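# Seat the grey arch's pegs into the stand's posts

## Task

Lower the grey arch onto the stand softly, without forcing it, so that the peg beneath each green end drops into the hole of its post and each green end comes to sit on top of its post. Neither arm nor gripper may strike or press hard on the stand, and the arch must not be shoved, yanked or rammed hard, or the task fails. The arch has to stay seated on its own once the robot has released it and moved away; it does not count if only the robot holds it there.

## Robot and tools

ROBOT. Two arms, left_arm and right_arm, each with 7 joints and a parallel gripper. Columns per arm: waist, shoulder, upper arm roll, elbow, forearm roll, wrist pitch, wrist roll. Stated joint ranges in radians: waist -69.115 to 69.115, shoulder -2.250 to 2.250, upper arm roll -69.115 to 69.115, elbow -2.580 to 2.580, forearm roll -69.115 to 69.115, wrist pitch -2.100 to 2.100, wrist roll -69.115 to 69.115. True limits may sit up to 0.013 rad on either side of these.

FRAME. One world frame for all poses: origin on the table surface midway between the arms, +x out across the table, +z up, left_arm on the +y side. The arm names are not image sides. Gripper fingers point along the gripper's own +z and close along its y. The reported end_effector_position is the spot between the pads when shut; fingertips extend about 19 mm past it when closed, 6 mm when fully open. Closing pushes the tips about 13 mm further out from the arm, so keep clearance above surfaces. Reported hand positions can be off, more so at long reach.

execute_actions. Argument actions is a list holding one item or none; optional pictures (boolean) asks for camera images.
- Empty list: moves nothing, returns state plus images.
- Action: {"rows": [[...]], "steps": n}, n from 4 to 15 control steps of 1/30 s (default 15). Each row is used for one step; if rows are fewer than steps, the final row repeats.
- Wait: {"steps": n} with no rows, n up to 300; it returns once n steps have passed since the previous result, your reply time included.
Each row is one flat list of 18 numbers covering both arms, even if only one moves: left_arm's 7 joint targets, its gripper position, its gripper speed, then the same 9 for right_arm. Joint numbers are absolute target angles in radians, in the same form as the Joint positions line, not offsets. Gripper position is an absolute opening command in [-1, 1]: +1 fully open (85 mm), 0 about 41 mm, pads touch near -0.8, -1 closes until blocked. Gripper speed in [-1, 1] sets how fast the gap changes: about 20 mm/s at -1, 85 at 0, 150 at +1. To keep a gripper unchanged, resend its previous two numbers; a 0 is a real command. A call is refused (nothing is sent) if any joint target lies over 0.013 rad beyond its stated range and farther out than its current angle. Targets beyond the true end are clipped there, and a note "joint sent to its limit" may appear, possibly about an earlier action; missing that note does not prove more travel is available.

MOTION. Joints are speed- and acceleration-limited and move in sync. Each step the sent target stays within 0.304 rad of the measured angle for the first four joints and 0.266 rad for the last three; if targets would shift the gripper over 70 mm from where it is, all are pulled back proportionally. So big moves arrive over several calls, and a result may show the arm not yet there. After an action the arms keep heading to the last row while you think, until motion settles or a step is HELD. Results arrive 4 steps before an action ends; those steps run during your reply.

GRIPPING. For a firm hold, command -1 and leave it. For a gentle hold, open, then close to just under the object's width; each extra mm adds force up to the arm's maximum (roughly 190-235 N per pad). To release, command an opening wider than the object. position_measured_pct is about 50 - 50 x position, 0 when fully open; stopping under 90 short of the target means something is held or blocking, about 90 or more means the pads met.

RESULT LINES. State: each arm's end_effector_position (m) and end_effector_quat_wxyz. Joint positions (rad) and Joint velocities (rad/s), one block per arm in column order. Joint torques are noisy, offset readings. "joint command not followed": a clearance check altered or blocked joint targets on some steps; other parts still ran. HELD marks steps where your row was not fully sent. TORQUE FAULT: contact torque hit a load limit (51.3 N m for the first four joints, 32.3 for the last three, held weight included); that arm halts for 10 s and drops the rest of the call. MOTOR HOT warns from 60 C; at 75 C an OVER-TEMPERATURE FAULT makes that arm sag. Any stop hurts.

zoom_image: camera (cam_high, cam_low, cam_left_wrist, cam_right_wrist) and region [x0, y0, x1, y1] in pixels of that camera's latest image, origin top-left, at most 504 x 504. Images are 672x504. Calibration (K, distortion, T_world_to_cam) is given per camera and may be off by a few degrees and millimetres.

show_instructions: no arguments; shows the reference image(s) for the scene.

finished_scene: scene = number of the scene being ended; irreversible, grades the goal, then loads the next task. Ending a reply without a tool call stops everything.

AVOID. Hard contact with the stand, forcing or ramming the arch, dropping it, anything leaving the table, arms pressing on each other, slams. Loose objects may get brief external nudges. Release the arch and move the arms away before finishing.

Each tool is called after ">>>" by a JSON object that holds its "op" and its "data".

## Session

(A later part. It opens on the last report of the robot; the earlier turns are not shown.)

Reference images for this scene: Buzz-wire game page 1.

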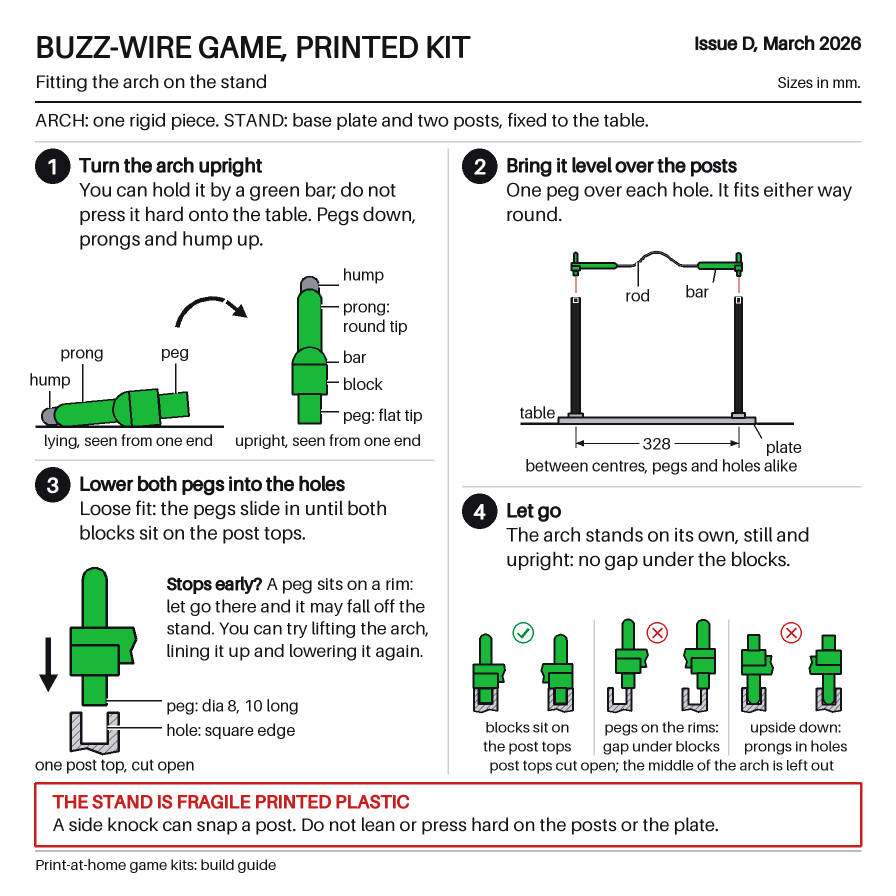

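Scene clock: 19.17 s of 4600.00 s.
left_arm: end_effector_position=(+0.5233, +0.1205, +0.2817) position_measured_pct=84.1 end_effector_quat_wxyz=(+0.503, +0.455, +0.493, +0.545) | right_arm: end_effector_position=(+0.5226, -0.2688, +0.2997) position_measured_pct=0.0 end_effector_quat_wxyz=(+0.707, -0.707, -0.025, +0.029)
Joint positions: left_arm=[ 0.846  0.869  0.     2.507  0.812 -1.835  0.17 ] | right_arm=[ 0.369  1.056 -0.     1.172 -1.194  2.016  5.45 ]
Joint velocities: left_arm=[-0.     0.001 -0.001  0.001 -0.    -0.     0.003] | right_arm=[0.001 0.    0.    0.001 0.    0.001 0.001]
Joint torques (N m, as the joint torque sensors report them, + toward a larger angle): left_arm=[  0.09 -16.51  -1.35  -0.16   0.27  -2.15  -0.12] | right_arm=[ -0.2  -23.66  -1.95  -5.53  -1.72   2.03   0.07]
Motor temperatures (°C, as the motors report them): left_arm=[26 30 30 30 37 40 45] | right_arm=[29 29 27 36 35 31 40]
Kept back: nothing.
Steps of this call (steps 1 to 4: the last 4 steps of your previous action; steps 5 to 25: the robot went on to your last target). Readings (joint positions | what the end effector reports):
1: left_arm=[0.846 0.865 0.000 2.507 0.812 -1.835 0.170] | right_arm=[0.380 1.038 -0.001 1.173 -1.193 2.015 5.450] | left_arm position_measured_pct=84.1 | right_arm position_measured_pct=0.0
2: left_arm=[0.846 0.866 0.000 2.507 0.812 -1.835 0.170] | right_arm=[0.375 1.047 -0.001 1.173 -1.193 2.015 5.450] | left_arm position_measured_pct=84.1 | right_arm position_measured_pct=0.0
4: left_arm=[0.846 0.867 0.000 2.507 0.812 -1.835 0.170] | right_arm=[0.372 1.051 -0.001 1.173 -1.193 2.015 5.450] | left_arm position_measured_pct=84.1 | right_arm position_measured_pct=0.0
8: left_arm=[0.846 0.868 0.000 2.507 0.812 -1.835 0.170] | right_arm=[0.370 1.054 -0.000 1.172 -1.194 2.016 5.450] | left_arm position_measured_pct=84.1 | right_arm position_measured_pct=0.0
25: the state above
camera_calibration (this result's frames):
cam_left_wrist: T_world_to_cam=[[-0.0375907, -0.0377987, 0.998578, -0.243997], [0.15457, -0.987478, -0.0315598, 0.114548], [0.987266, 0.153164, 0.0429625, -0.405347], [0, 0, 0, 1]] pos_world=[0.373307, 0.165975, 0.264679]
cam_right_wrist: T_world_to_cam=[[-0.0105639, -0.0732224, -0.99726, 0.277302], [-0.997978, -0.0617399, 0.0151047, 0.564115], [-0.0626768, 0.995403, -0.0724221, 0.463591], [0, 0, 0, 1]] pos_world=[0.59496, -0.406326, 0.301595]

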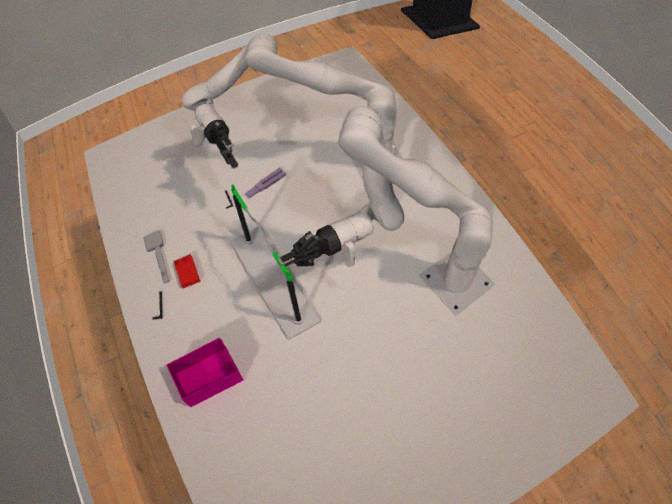

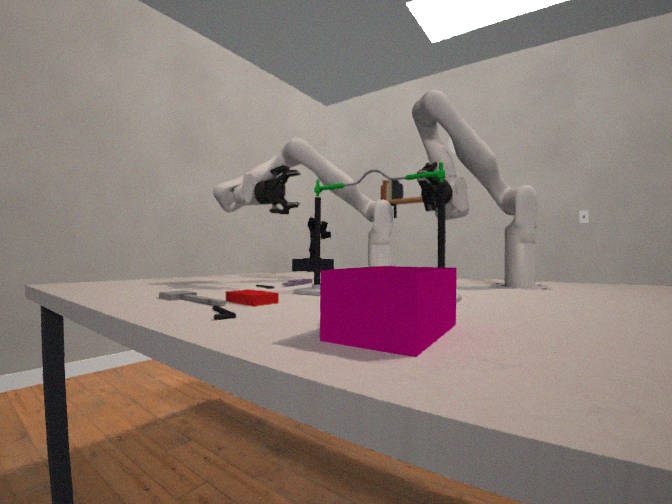

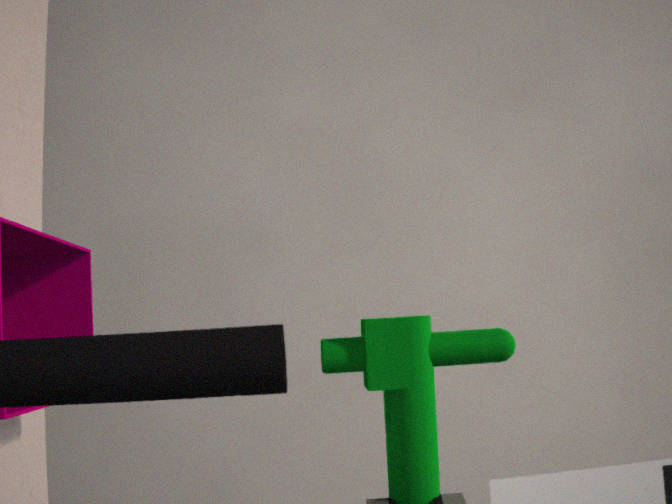

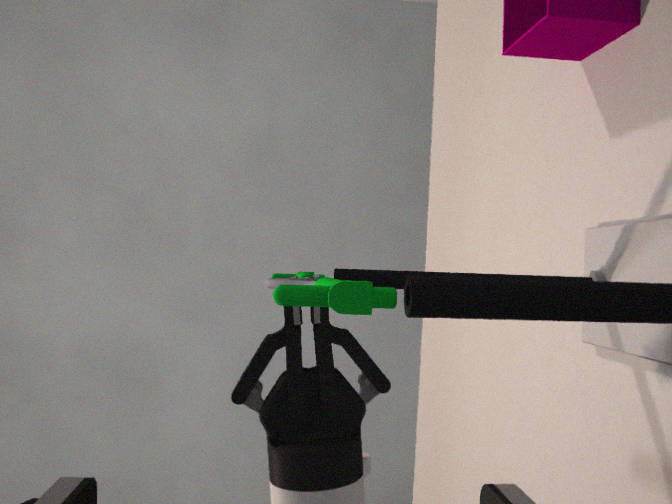

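>>> {"op": "execute_actions", "data": {"actions": [{"rows":[[0.8459,0.8845,0,2.5049,0.8147,-1.8443,0.1934,-1,-0.3,0.369,1.056,0,1.172,-1.194,2.016,5.45,1,0]]}]}}

>>> {"op": "execute_actions", "data": {"actions": [{"steps":15}], "pictures": true}}

>>> {"op": "zoom_image", "data": {"camera": "cam_right_wrist", "region": [260,240,460,340]}}

>>> {"op": "zoom_image", "data": {"camera": "cam_high", "region": [210,170,320,300]}}

Scene clock: 19.93 s of 4600.00 s.
left_arm: end_effector_position=(+0.5233, +0.1205, +0.2778) position_measured_pct=84.1 end_effector_quat_wxyz=(+0.507, +0.452, +0.496, +0.542) | right_arm: end_effector_position=(+0.5226, -0.2688, +0.2997) position_measured_pct=0.0 end_effector_quat_wxyz=(+0.707, -0.707, -0.025, +0.029)
Joint positions: left_arm=[ 0.846  0.884  0.     2.505  0.815 -1.844  0.193] | right_arm=[ 0.369  1.056 -0.     1.172 -1.194  2.016  5.45 ]
Joint velocities: left_arm=[-0.     0.002 -0.002 -0.     0.001  0.    -0.   ] | right_arm=[-0.001  0.     0.    -0.     0.    -0.    -0.   ]
Joint torques (N m, as the joint torque sensors report them, + toward a larger angle): left_arm=[  0.02 -16.34  -1.43  -0.01   0.4   -2.13  -0.17] | right_arm=[ -0.37 -23.39  -2.03  -5.36  -1.85   2.12   0.27]
Motor temperatures (°C, as the motors report them): left_arm=[26 30 30 30 37 40 45] | right_arm=[29 29 27 36 35 31 40]
Steps of this call (steps 1 to 12: the robot went on to your last target; steps 13 to 23: the first 11 steps of this action). Readings (joint positions | what the end effector reports):
13: left_arm=[0.846 0.870 -0.000 2.506 0.812 -1.835 0.171] | right_arm=[0.369 1.056 -0.000 1.172 -1.194 2.016 5.450] | left_arm position_measured_pct=84.1 | right_arm position_measured_pct=0.0
14: left_arm=[0.846 0.877 -0.000 2.506 0.813 -1.839 0.178] | right_arm=[0.369 1.056 0.000 1.172 -1.194 2.016 5.450] | left_arm position_measured_pct=84.1 | right_arm position_measured_pct=0.0
16: left_arm=[0.846 0.883 0.000 2.505 0.814 -1.843 0.191] | right_arm=[0.369 1.056 -0.000 1.172 -1.194 2.016 5.450] | left_arm position_measured_pct=84.1 | right_arm position_measured_pct=0.0
20: left_arm=[0.846 0.884 -0.000 2.505 0.815 -1.844 0.193] | right_arm=[0.369 1.056 -0.000 1.172 -1.194 2.016 5.450] | left_arm position_measured_pct=84.1 | right_arm position_measured_pct=0.0
23: the state above

Scene clock: 20.43 s of 4600.00 s.
left_arm: end_effector_position=(+0.5233, +0.1205, +0.2777) position_measured_pct=84.1 end_effector_quat_wxyz=(+0.507, +0.452, +0.496, +0.542) | right_arm: end_effector_position=(+0.5226, -0.2688, +0.2997) position_measured_pct=0.0 end_effector_quat_wxyz=(+0.707, -0.707, -0.025, +0.029)
Joint positions: left_arm=[ 0.846  0.884 -0.     2.505  0.815 -1.844  0.193] | right_arm=[ 0.369  1.056 -0.     1.172 -1.194  2.016  5.45 ]
Joint velocities: left_arm=[ 0.    -0.001 -0.002 -0.     0.001  0.     0.   ] | right_arm=[ 0.    -0.    -0.     0.001 -0.     0.002  0.001]
Joint torques (N m, as the joint torque sensors report them, + toward a larger angle): left_arm=[  0.15 -16.61  -1.54  -0.14   0.37  -2.23  -0.02] | right_arm=[ -0.16 -23.5   -1.59  -5.21  -1.7    2.09   0.05]
Motor temperatures (°C, as the motors report them): left_arm=[26 30 30 30 37 40 45] | right_arm=[29 29 27 36 35 31 40]
Kept back: nothing.
Steps of this call (steps 1 to 4: the last 4 steps of your previous action; steps 5 to 15: the robot went on to your last target). Readings (joint positions | what the end effector reports):
1: left_arm=[0.846 0.884 0.000 2.505 0.815 -1.844 0.193] | right_arm=[0.369 1.056 0.000 1.172 -1.194 2.016 5.450] | left_arm position_measured_pct=84.1 | right_arm position_measured_pct=0.0
2: left_arm=[0.846 0.884 0.000 2.505 0.815 -1.844 0.193] | right_arm=[0.369 1.056 -0.000 1.172 -1.194 2.016 5.450] | left_arm position_measured_pct=84.1 | right_arm position_measured_pct=0.0
4: left_arm=[0.846 0.884 0.000 2.505 0.815 -1.844 0.193] | right_arm=[0.369 1.056 -0.000 1.172 -1.194 2.016 5.450] | left_arm position_measured_pct=84.1 | right_arm position_measured_pct=0.0
8: left_arm=[0.846 0.884 0.000 2.505 0.815 -1.844 0.193] | right_arm=[0.369 1.056 0.000 1.172 -1.194 2.016 5.450] | left_arm position_measured_pct=84.1 | right_arm position_measured_pct=0.0
15: the state above
All arms were judged still, so your last target was given up. Only a new action makes them travel on or press farther. Fingers that are still opening or closing keep moving.
camera_calibration (this result's frames):
cam_left_wrist: T_world_to_cam=[[-0.0386978, -0.0249334, 0.99894, -0.241079], [0.153237, -0.988012, -0.0187244, 0.111627], [0.987431, 0.15235, 0.0420546, -0.404879], [0, 0, 0, 1]] pos_world=[0.373356, 0.165962, 0.25994]
cam_right_wrist: T_world_to_cam=[[-0.0105679, -0.0732201, -0.99726, 0.277302], [-0.997978, -0.0617439, 0.0151088, 0.564113], [-0.062681, 0.995403, -0.0724195, 0.46359], [0, 0, 0, 1]] pos_world=[0.594961, -0.406324, 0.301592]

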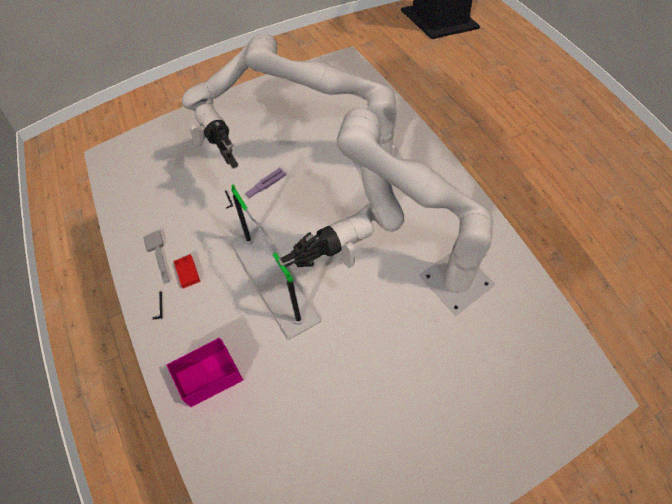

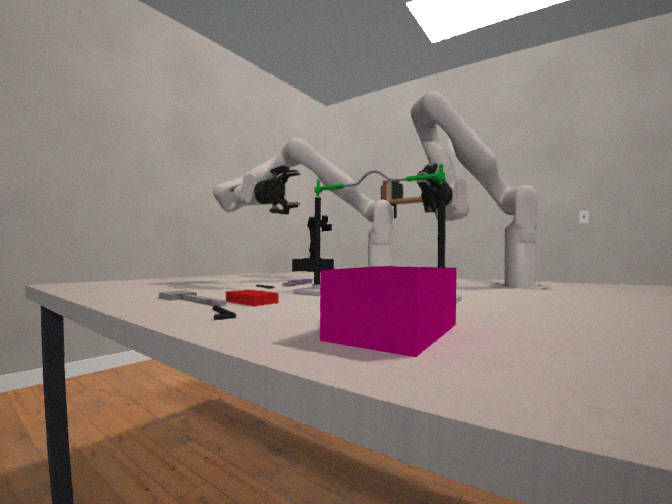

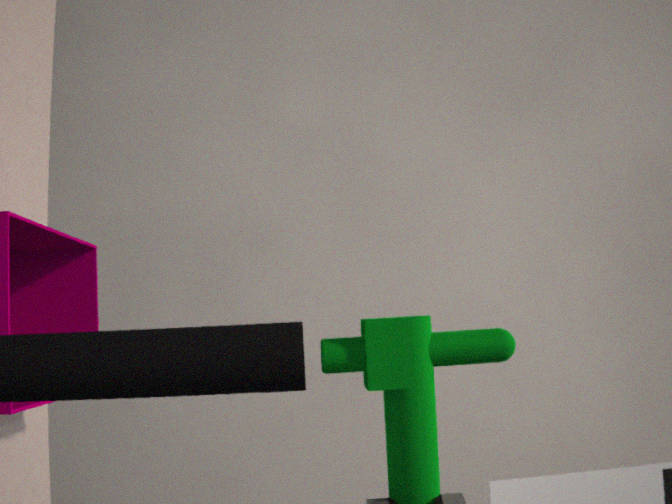

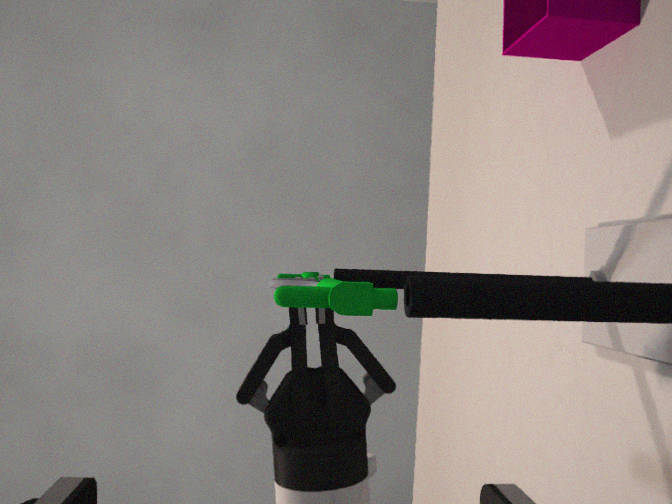

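Region (260, 240, 460, 340) of cam_right_wrist's 672x504 image, scaled by 2.520.

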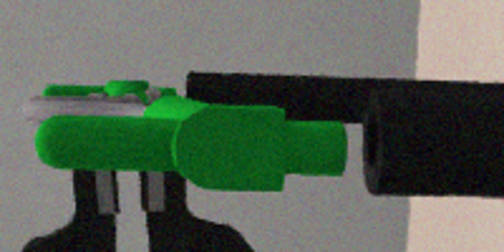

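Region (210, 170, 320, 300) of cam_high's 672x504 image, scaled by 3.877, with more detail than that image has; it fills the left 426 columns of this view, and the rest is white.

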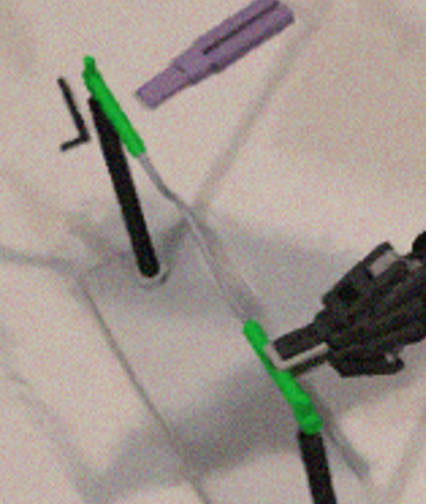

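>>> {"op": "execute_actions", "data": {"actions": [{"rows":[[0.8365,0.8921,0,2.5032,0.8023,-1.8506,0.1955,-1,-0.3,0.369,1.056,0,1.172,-1.194,2.016,5.45,1,0]]}]}}

>>> {"op": "execute_actions", "data": {"actions": [{"steps":15}], "pictures": true}}

>>> {"op": "zoom_image", "data": {"camera": "cam_right_wrist", "region": [290,250,430,330]}}

>>> {"op": "zoom_image", "data": {"camera": "cam_left_wrist", "region": [220,300,420,410]}}

Scene clock: 21.10 s of 4600.00 s.
left_arm: end_effector_position=(+0.5252, +0.1207, +0.2757) position_measured_pct=84.1 end_effector_quat_wxyz=(+0.508, +0.453, +0.495, +0.541) | right_arm: end_effector_position=(+0.5226, -0.2688, +0.2997) position_measured_pct=0.0 end_effector_quat_wxyz=(+0.707, -0.707, -0.025, +0.029)
Joint positions: left_arm=[ 0.837  0.892 -0.     2.503  0.802 -1.851  0.195] | right_arm=[ 0.369  1.056 -0.     1.172 -1.194  2.016  5.45 ]
Joint velocities: left_arm=[-0.002  0.003  0.001  0.     0.001 -0.    -0.   ] | right_arm=[ 0.001 -0.    -0.     0.     0.     0.001  0.   ]
Joint torques (N m, as the joint torque sensors report them, + toward a larger angle): left_arm=[  0.03 -16.32  -1.4    0.02   0.43  -2.24  -0.07] | right_arm=[ -0.15 -23.41  -1.7   -5.32  -1.77   2.13   0.13]
Motor temperatures (°C, as the motors report them): left_arm=[26 30 30 30 37 40 45] | right_arm=[29 30 27 36 35 31 40]
Steps of this call (steps 1 to 9: nothing new was sent; steps 10 to 20: the first 11 steps of this action). Readings (joint positions | what the end effector reports):
10: left_arm=[0.845 0.886 0.000 2.505 0.814 -1.845 0.194] | right_arm=[0.369 1.056 -0.000 1.172 -1.194 2.016 5.450] | left_arm position_measured_pct=84.1 | right_arm position_measured_pct=0.0
11: left_arm=[0.840 0.889 0.000 2.504 0.809 -1.848 0.194] | right_arm=[0.369 1.056 -0.000 1.172 -1.194 2.016 5.450] | left_arm position_measured_pct=84.1 | right_arm position_measured_pct=0.0
13: left_arm=[0.837 0.891 -0.000 2.503 0.803 -1.850 0.195] | right_arm=[0.369 1.056 -0.000 1.172 -1.194 2.016 5.450] | left_arm position_measured_pct=84.1 | right_arm position_measured_pct=0.0
17: left_arm=[0.837 0.892 0.000 2.503 0.802 -1.851 0.195] | right_arm=[0.369 1.056 -0.000 1.172 -1.194 2.016 5.450] | left_arm position_measured_pct=84.1 | right_arm position_measured_pct=0.0
20: the state above

Scene clock: 21.60 s of 4600.00 s.
left_arm: end_effector_position=(+0.5252, +0.1207, +0.2756) position_measured_pct=84.1 end_effector_quat_wxyz=(+0.508, +0.453, +0.495, +0.541) | right_arm: end_effector_position=(+0.5226, -0.2688, +0.2997) position_measured_pct=0.0 end_effector_quat_wxyz=(+0.707, -0.707, -0.025, +0.029)
Joint positions: left_arm=[ 0.837  0.892 -0.     2.503  0.802 -1.851  0.196] | right_arm=[ 0.369  1.056 -0.     1.172 -1.194  2.016  5.45 ]
Joint velocities: left_arm=[ 0.     0.    -0.001 -0.     0.002  0.    -0.001] | right_arm=[ 0.001 -0.    -0.    -0.    -0.     0.     0.001]
Joint torques (N m, as the joint torque sensors report them, + toward a larger angle): left_arm=[  0.03 -16.53  -1.5   -0.02   0.41  -2.31  -0.1 ] | right_arm=[ -0.06 -23.32  -2.04  -5.3   -1.72   2.16   0.16]
Motor temperatures (°C, as the motors report them): left_arm=[26 30 30 30 37 40 45] | right_arm=[29 30 27 36 35 31 40]
Kept back: nothing.
Steps of this call (steps 1 to 4: the last 4 steps of your previous action; steps 5 to 15: the robot went on to your last target). Readings (joint positions | what the end effector reports):
1: left_arm=[0.837 0.892 -0.000 2.503 0.802 -1.851 0.196] | right_arm=[0.369 1.056 -0.000 1.172 -1.194 2.016 5.450] | left_arm position_measured_pct=84.1 | right_arm position_measured_pct=0.0
2: left_arm=[0.837 0.892 -0.000 2.503 0.802 -1.851 0.195] | right_arm=[0.369 1.056 0.000 1.172 -1.194 2.016 5.450] | left_arm position_measured_pct=84.1 | right_arm position_measured_pct=0.0
4: left_arm=[0.837 0.892 -0.000 2.503 0.802 -1.851 0.195] | right_arm=[0.369 1.056 0.000 1.172 -1.194 2.016 5.450] | left_arm position_measured_pct=84.1 | right_arm position_measured_pct=0.0
8: left_arm=[0.837 0.892 -0.000 2.503 0.802 -1.851 0.196] | right_arm=[0.369 1.056 0.000 1.172 -1.194 2.016 5.450] | left_arm position_measured_pct=84.1 | right_arm position_measured_pct=0.0
15: the state above
All arms were judged still, so your last target was given up. Only a new action makes them travel on or press farther. Fingers that are still opening or closing keep moving.
camera_calibration (this result's frames):
cam_left_wrist: T_world_to_cam=[[-0.0386269, -0.0247177, 0.998948, -0.238988], [0.149325, -0.988612, -0.0186879, 0.113688], [0.988033, 0.148446, 0.0418779, -0.40655], [0, 0, 0, 1]] pos_world=[0.375477, 0.166837, 0.257887]
cam_right_wrist: T_world_to_cam=[[-0.0105679, -0.0732201, -0.99726, 0.277302], [-0.997978, -0.0617438, 0.0151088, 0.564113], [-0.0626809, 0.995403, -0.0724196, 0.46359], [0, 0, 0, 1]] pos_world=[0.594961, -0.406324, 0.301592]

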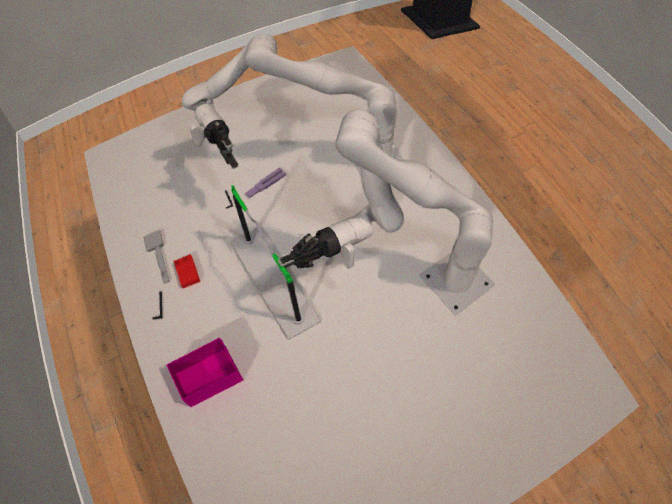

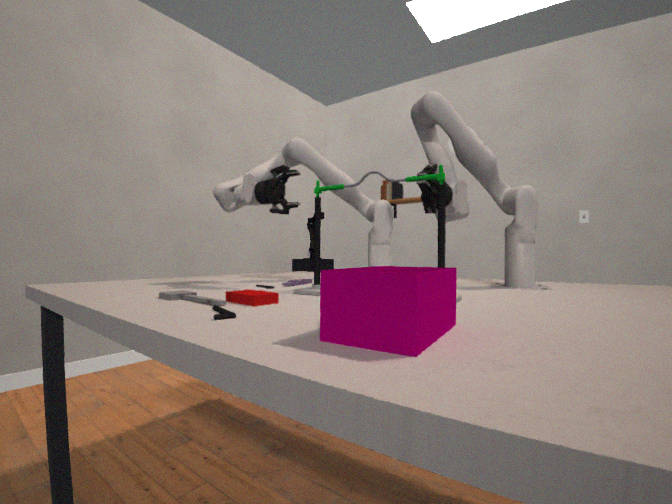

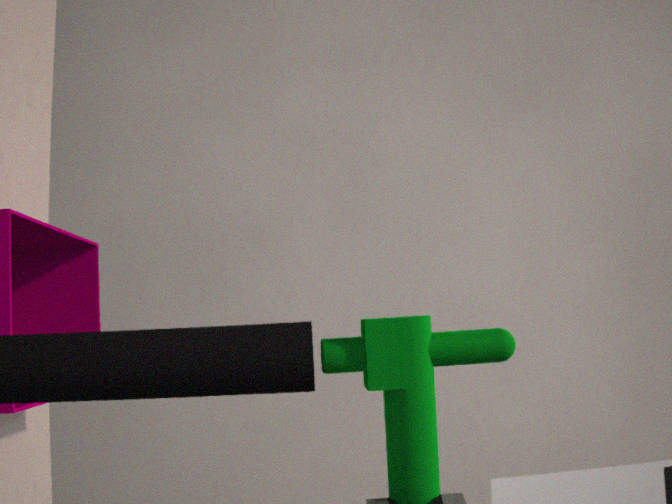

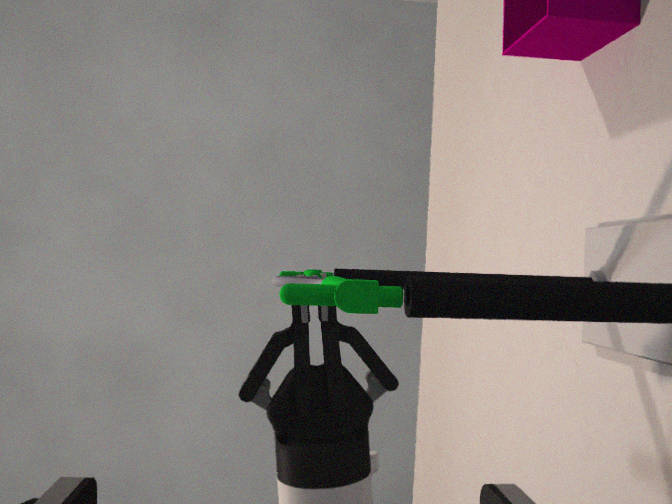

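Region (290, 250, 430, 330) of cam_right_wrist's 672x504 image, scaled by 3.600; it fills the top 288 rows of this view, and the rest is white.

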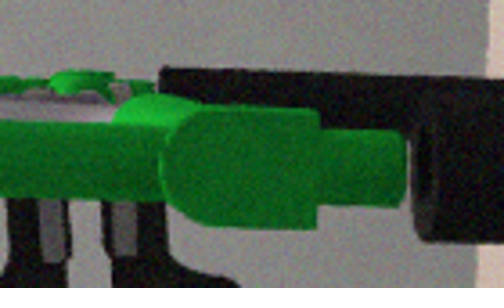

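Region (220, 300, 420, 410) of cam_left_wrist's 672x504 image, scaled by 2.520; it fills the top 277 rows of this view, and the rest is white.

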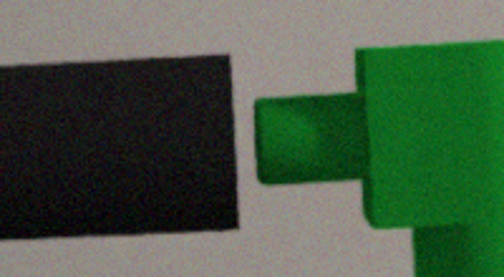

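>>> {"op": "execute_actions", "data": {"actions": [{"rows":[[0.8365,0.896,0,2.5028,0.803,-1.853,0.1981,-1,-0.3,0.369,1.056,0,1.172,-1.194,2.016,5.45,1,0],[0.8365,0.8999,0,2.5023,0.8037,-1.8554,0.2007,-1,-0.3,0.369,1.056,0,1.172,-1.194,2.016,5.45,1,0],[0.8365,0.8999,0,2.5023,0.8037,-1.8554,0.2007,-1,-0.3,0.369,1.056,0,1.172,-1.194,2.016,5.45,1,0],[0.8365,0.9038,0,2.5019,0.8043,-1.8578,0.2033,-1,-0.3,0.369,1.056,0,1.172,-1.194,2.016,5.45,1,0],[0.8365,0.9038,0,2.5019,0.8043,-1.8578,0.2033,-1,-0.3,0.369,1.056,0,1.172,-1.194,2.016,5.45,1,0],[0.8365,0.9077,0,2.5015,0.805,-1.8602,0.2059,-1,-0.3,0.369,1.056,0,1.172,-1.194,2.016,5.45,1,0],[0.8365,0.9077,0,2.5015,0.805,-1.8602,0.2059,-1,-0.3,0.369,1.056,0,1.172,-1.194,2.016,5.45,1,0],[0.8365,0.9116,0,2.501,0.8057,-1.8626,0.2085,-1,-0.3,0.369,1.056,0,1.172,-1.194,2.016,5.45,1,0]]}]}}

>>> {"op": "execute_actions", "data": {"actions": [{"steps":12}], "pictures": true}}

Scene clock: 22.17 s of 4600.00 s.
left_arm: end_effector_position=(+0.5250, +0.1209, +0.2708) position_measured_pct=84.1 end_effector_quat_wxyz=(+0.508, +0.453, +0.495, +0.540) | right_arm: end_effector_position=(+0.5226, -0.2688, +0.2997) position_measured_pct=0.0 end_effector_quat_wxyz=(+0.707, -0.707, -0.025, +0.029)
Joint positions: left_arm=[ 0.836  0.911  0.     2.501  0.806 -1.862  0.208] | right_arm=[ 0.369  1.056  0.     1.172 -1.194  2.016  5.45 ]
Joint velocities: left_arm=[-0.     0.006 -0.    -0.001  0.002 -0.006  0.005] | right_arm=[ 0.001 -0.    -0.    -0.     0.    -0.    -0.   ]
Joint torques (N m, as the joint torque sensors report them, + toward a larger angle): left_arm=[  0.03 -16.97  -1.26   0.13   0.52  -2.14  -0.12] | right_arm=[  0.   -23.29  -1.67  -5.61  -1.86   2.18   0.27]
Motor temperatures (°C, as the motors report them): left_arm=[26 30 30 30 37 40 45] | right_arm=[29 30 27 36 35 31 40]
Steps of this call (steps 1 to 6: nothing new was sent; steps 7 to 17: the first 11 steps of this action). Readings (joint positions | what the end effector reports):
7: left_arm=[0.837 0.893 -0.000 2.503 0.802 -1.851 0.196] | right_arm=[0.369 1.056 0.000 1.172 -1.194 2.016 5.450] | left_arm position_measured_pct=84.1 | right_arm position_measured_pct=0.0
8: left_arm=[0.837 0.896 -0.000 2.503 0.803 -1.852 0.197] | right_arm=[0.369 1.056 -0.000 1.172 -1.194 2.016 5.450] | left_arm position_measured_pct=84.1 | right_arm position_measured_pct=0.0
10: left_arm=[0.837 0.900 0.000 2.502 0.804 -1.855 0.200] | right_arm=[0.369 1.056 -0.000 1.172 -1.194 2.016 5.450] | left_arm position_measured_pct=84.1 | right_arm position_measured_pct=0.0
14: left_arm=[0.836 0.907 -0.000 2.502 0.805 -1.860 0.206] | right_arm=[0.369 1.056 -0.000 1.172 -1.194 2.016 5.450] | left_arm position_measured_pct=84.1 | right_arm position_measured_pct=0.0
17: the state above

Scene clock: 22.57 s of 4600.00 s.
left_arm: end_effector_position=(+0.5250, +0.1209, +0.2706) position_measured_pct=84.1 end_effector_quat_wxyz=(+0.508, +0.453, +0.495, +0.541) | right_arm: end_effector_position=(+0.5226, -0.2688, +0.2997) position_measured_pct=0.0 end_effector_quat_wxyz=(+0.707, -0.707, -0.025, +0.029)
Joint positions: left_arm=[ 0.836  0.912 -0.     2.501  0.806 -1.863  0.208] | right_arm=[ 0.369  1.056 -0.     1.172 -1.194  2.016  5.45 ]
Joint velocities: left_arm=[ 0.     0.002 -0.001 -0.     0.001 -0.    -0.001] | right_arm=[ 0.001 -0.     0.     0.    -0.    -0.    -0.   ]
Joint torques (N m, as the joint torque sensors report them, + toward a larger angle): left_arm=[  0.27 -16.56  -1.34  -0.01   0.36  -2.24  -0.09] | right_arm=[ -0.27 -23.45  -1.52  -5.35  -1.74   2.27   0.09]
Motor temperatures (°C, as the motors report them): left_arm=[26 30 30 30 37 40 45] | right_arm=[29 30 27 36 35 31 40]
Kept back: nothing.
Steps of this call (steps 1 to 4: the last 4 steps of your previous action; steps 5 to 12: the robot went on to your last target). Readings (joint positions | what the end effector reports):
1: left_arm=[0.836 0.911 -0.000 2.501 0.806 -1.862 0.208] | right_arm=[0.369 1.056 -0.000 1.172 -1.194 2.016 5.450] | left_arm position_measured_pct=84.1 | right_arm position_measured_pct=0.0
2: left_arm=[0.836 0.911 -0.000 2.501 0.806 -1.863 0.208] | right_arm=[0.369 1.056 0.000 1.172 -1.194 2.016 5.450] | left_arm position_measured_pct=84.1 | right_arm position_measured_pct=0.0
4: left_arm=[0.836 0.911 -0.000 2.501 0.806 -1.863 0.208] | right_arm=[0.369 1.056 -0.000 1.172 -1.194 2.016 5.450] | left_arm position_measured_pct=84.1 | right_arm position_measured_pct=0.0
8: left_arm=[0.836 0.912 -0.000 2.501 0.806 -1.863 0.208] | right_arm=[0.369 1.056 -0.000 1.172 -1.194 2.016 5.450] | left_arm position_measured_pct=84.1 | right_arm position_measured_pct=0.0
12: the state above
camera_calibration (this result's frames):
cam_left_wrist: T_world_to_cam=[[-0.0384754, -0.0248674, 0.99895, -0.233995], [0.149292, -0.988613, -0.0188599, 0.113813], [0.988044, 0.148409, 0.0417498, -0.406179], [0, 0, 0, 1]] pos_world=[0.375328, 0.166978, 0.252854]
cam_right_wrist: T_world_to_cam=[[-0.0105677, -0.07322, -0.99726, 0.277302], [-0.997978, -0.0617439, 0.0151087, 0.564113], [-0.062681, 0.995403, -0.0724194, 0.46359], [0, 0, 0, 1]] pos_world=[0.594961, -0.406324, 0.301592]

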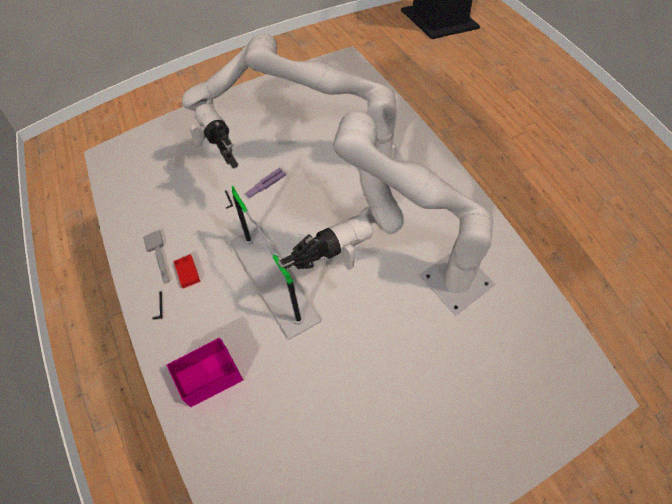

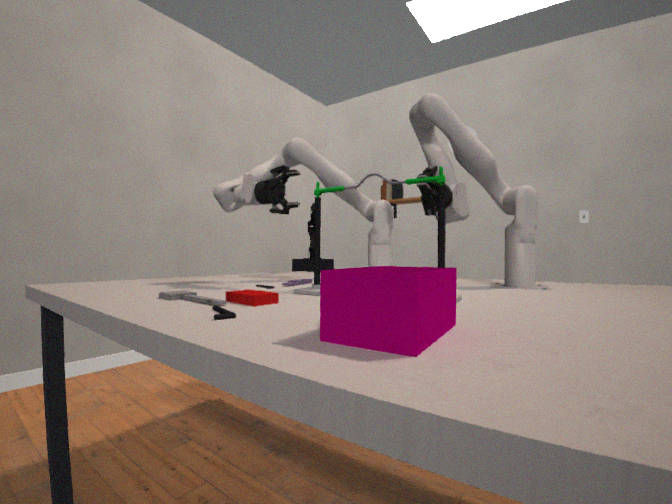

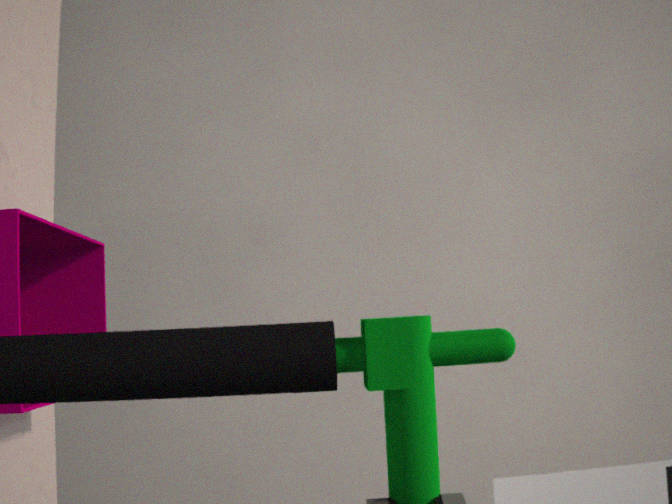

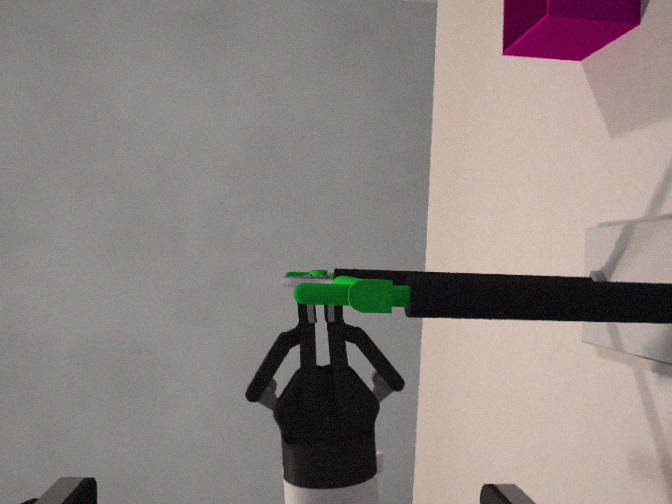

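Both are in. About 7 mm left; go 6.3.

>>> {"op": "execute_actions", "data": {"actions": [{"rows":[[0.8365,0.9233,0,2.4997,0.8077,-1.8698,0.2164,-1,-0.3,0.369,1.056,0,1.172,-1.194,2.016,5.45,1,0]],"steps":8}]}}

>>> {"op": "execute_actions", "data": {"actions": [{"rows":[[0.8365,0.9362,0,2.4983,0.81,-1.8777,0.225,-1,-0.3,0.369,1.056,0,1.172,-1.194,2.016,5.45,1,0]]}], "pictures": true}}

Scene clock: 22.87 s of 4600.00 s.
left_arm: end_effector_position=(+0.5250, +0.1209, +0.2676) position_measured_pct=84.1 end_effector_quat_wxyz=(+0.508, +0.453, +0.495, +0.540) | right_arm: end_effector_position=(+0.5226, -0.2688, +0.2997) position_measured_pct=0.0 end_effector_quat_wxyz=(+0.707, -0.707, -0.025, +0.029)
Joint positions: left_arm=[ 0.836  0.922  0.     2.5    0.808 -1.869  0.216] | right_arm=[ 0.369  1.056 -0.     1.172 -1.194  2.016  5.45 ]
Joint velocities: left_arm=[ 0.    -0.003 -0.    -0.002  0.006 -0.02   0.019] | right_arm=[-0.    -0.    -0.    -0.001  0.    -0.001 -0.   ]
Joint torques (N m, as the joint torque sensors report them, + toward a larger angle): left_arm=[  0.34 -17.61  -1.19   0.39   0.33  -2.44   0.07] | right_arm=[ -0.3  -23.28  -1.96  -5.32  -1.9    2.13   0.18]
Motor temperatures (°C, as the motors report them): left_arm=[26 30 30 30 37 40 45] | right_arm=[29 30 27 36 35 31 40]
Steps of this call (steps 1 to 5: the robot went on to your last target; steps 6 to 9: the first 4 steps of this action). Readings (joint positions | what the end effector reports):
6: left_arm=[0.836 0.913 -0.000 2.501 0.806 -1.863 0.209] | right_arm=[0.369 1.056 -0.000 1.172 -1.194 2.016 5.450] | left_arm position_measured_pct=84.1 | right_arm position_measured_pct=0.0
7: left_arm=[0.836 0.918 -0.000 2.500 0.807 -1.866 0.212] | right_arm=[0.369 1.056 0.000 1.172 -1.194 2.016 5.450] | left_arm position_measured_pct=84.1 | right_arm position_measured_pct=0.0
9: the state above

Scene clock: 23.37 s of 4600.00 s.
left_arm: end_effector_position=(+0.5248, +0.1209, +0.2643) position_measured_pct=84.1 end_effector_quat_wxyz=(+0.508, +0.453, +0.495, +0.540) | right_arm: end_effector_position=(+0.5226, -0.2688, +0.2997) position_measured_pct=0.0 end_effector_quat_wxyz=(+0.707, -0.707, -0.025, +0.029)
Joint positions: left_arm=[ 0.836  0.936 -0.     2.498  0.81  -1.878  0.225] | right_arm=[ 0.369  1.056 -0.     1.172 -1.194  2.016  5.45 ]
Joint velocities: left_arm=[ 0.     0.003  0.001 -0.    -0.     0.    -0.   ] | right_arm=[-0.001  0.    -0.    -0.001 -0.    -0.001 -0.   ]
Joint torques (N m, as the joint torque sensors report them, + toward a larger angle): left_arm=[  0.15 -16.94  -1.47   0.51   0.47  -2.28   0.01] | right_arm=[ -0.04 -23.42  -1.79  -5.31  -1.8    2.05   0.03]
Motor temperatures (°C, as the motors report them): left_arm=[26 30 30 30 37 40 45] | right_arm=[29 30 27 36 35 31 40]
Steps of this call (steps 1 to 4: the last 4 steps of your previous action; steps 5 to 15: the first 11 steps of this action). Readings (joint positions | what the end effector reports):
5: left_arm=[0.836 0.924 -0.000 2.500 0.808 -1.870 0.217] | right_arm=[0.369 1.056 -0.000 1.172 -1.194 2.016 5.450] | left_arm position_measured_pct=84.1 | right_arm position_measured_pct=0.0
6: left_arm=[0.836 0.930 -0.000 2.499 0.809 -1.873 0.220] | right_arm=[0.369 1.056 -0.000 1.172 -1.194 2.016 5.450] | left_arm position_measured_pct=84.1 | right_arm position_measured_pct=0.0
8: left_arm=[0.836 0.935 0.000 2.498 0.810 -1.877 0.224] | right_arm=[0.369 1.056 -0.000 1.172 -1.194 2.016 5.450] | left_arm position_measured_pct=84.1 | right_arm position_measured_pct=0.0
12: left_arm=[0.836 0.936 -0.000 2.498 0.810 -1.878 0.225] | right_arm=[0.369 1.056 -0.000 1.172 -1.194 2.016 5.450] | left_arm position_measured_pct=84.1 | right_arm position_measured_pct=0.0
15: the state above
camera_calibration (this result's frames):
cam_left_wrist: T_world_to_cam=[[-0.0386881, -0.0244253, 0.998953, -0.227702], [0.148734, -0.988706, -0.0184145, 0.113955], [0.98812, 0.147866, 0.0418841, -0.405722], [0, 0, 0, 1]] pos_world=[0.375143, 0.167099, 0.246555]
cam_right_wrist: T_world_to_cam=[[-0.0105677, -0.0732201, -0.99726, 0.277302], [-0.997978, -0.061744, 0.0151087, 0.564113], [-0.062681, 0.995403, -0.0724195, 0.46359], [0, 0, 0, 1]] pos_world=[0.594961, -0.406324, 0.301592]

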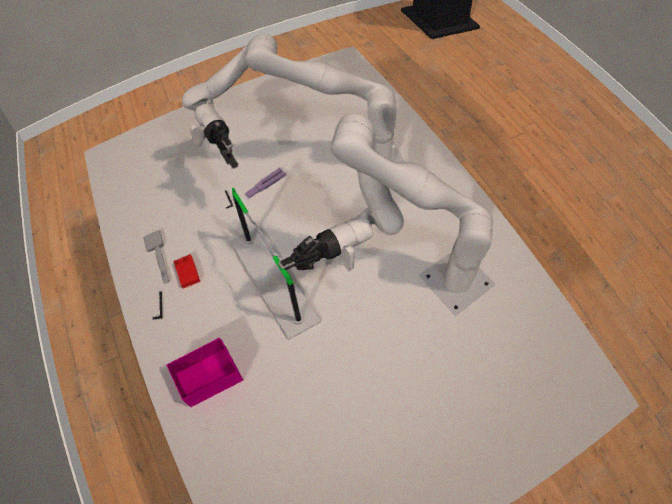

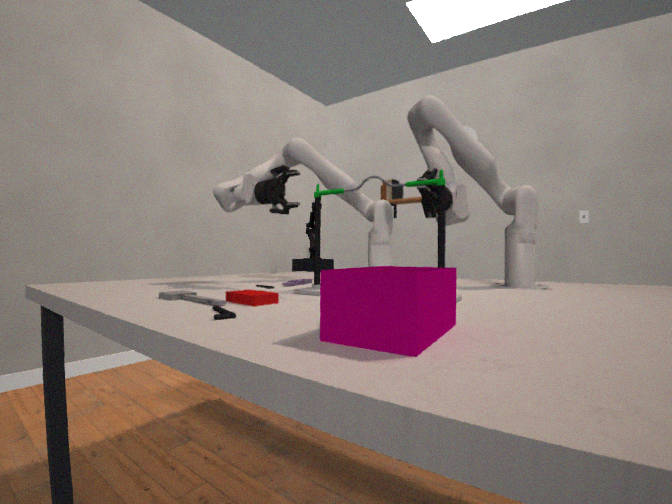

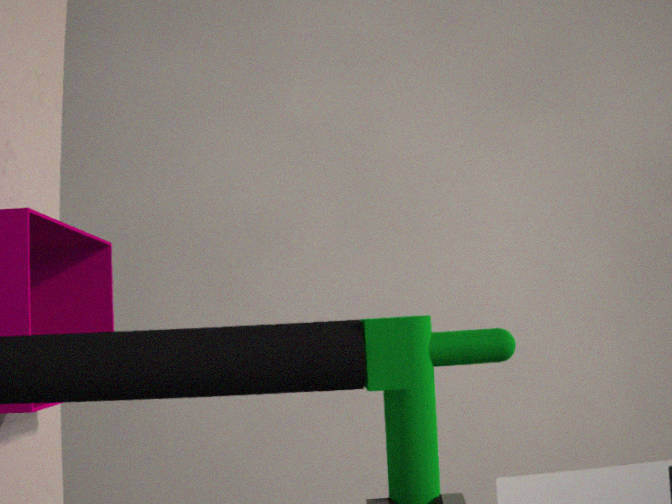

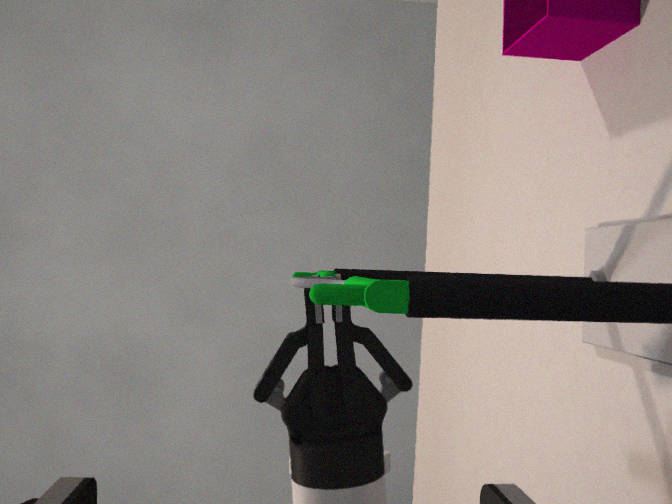

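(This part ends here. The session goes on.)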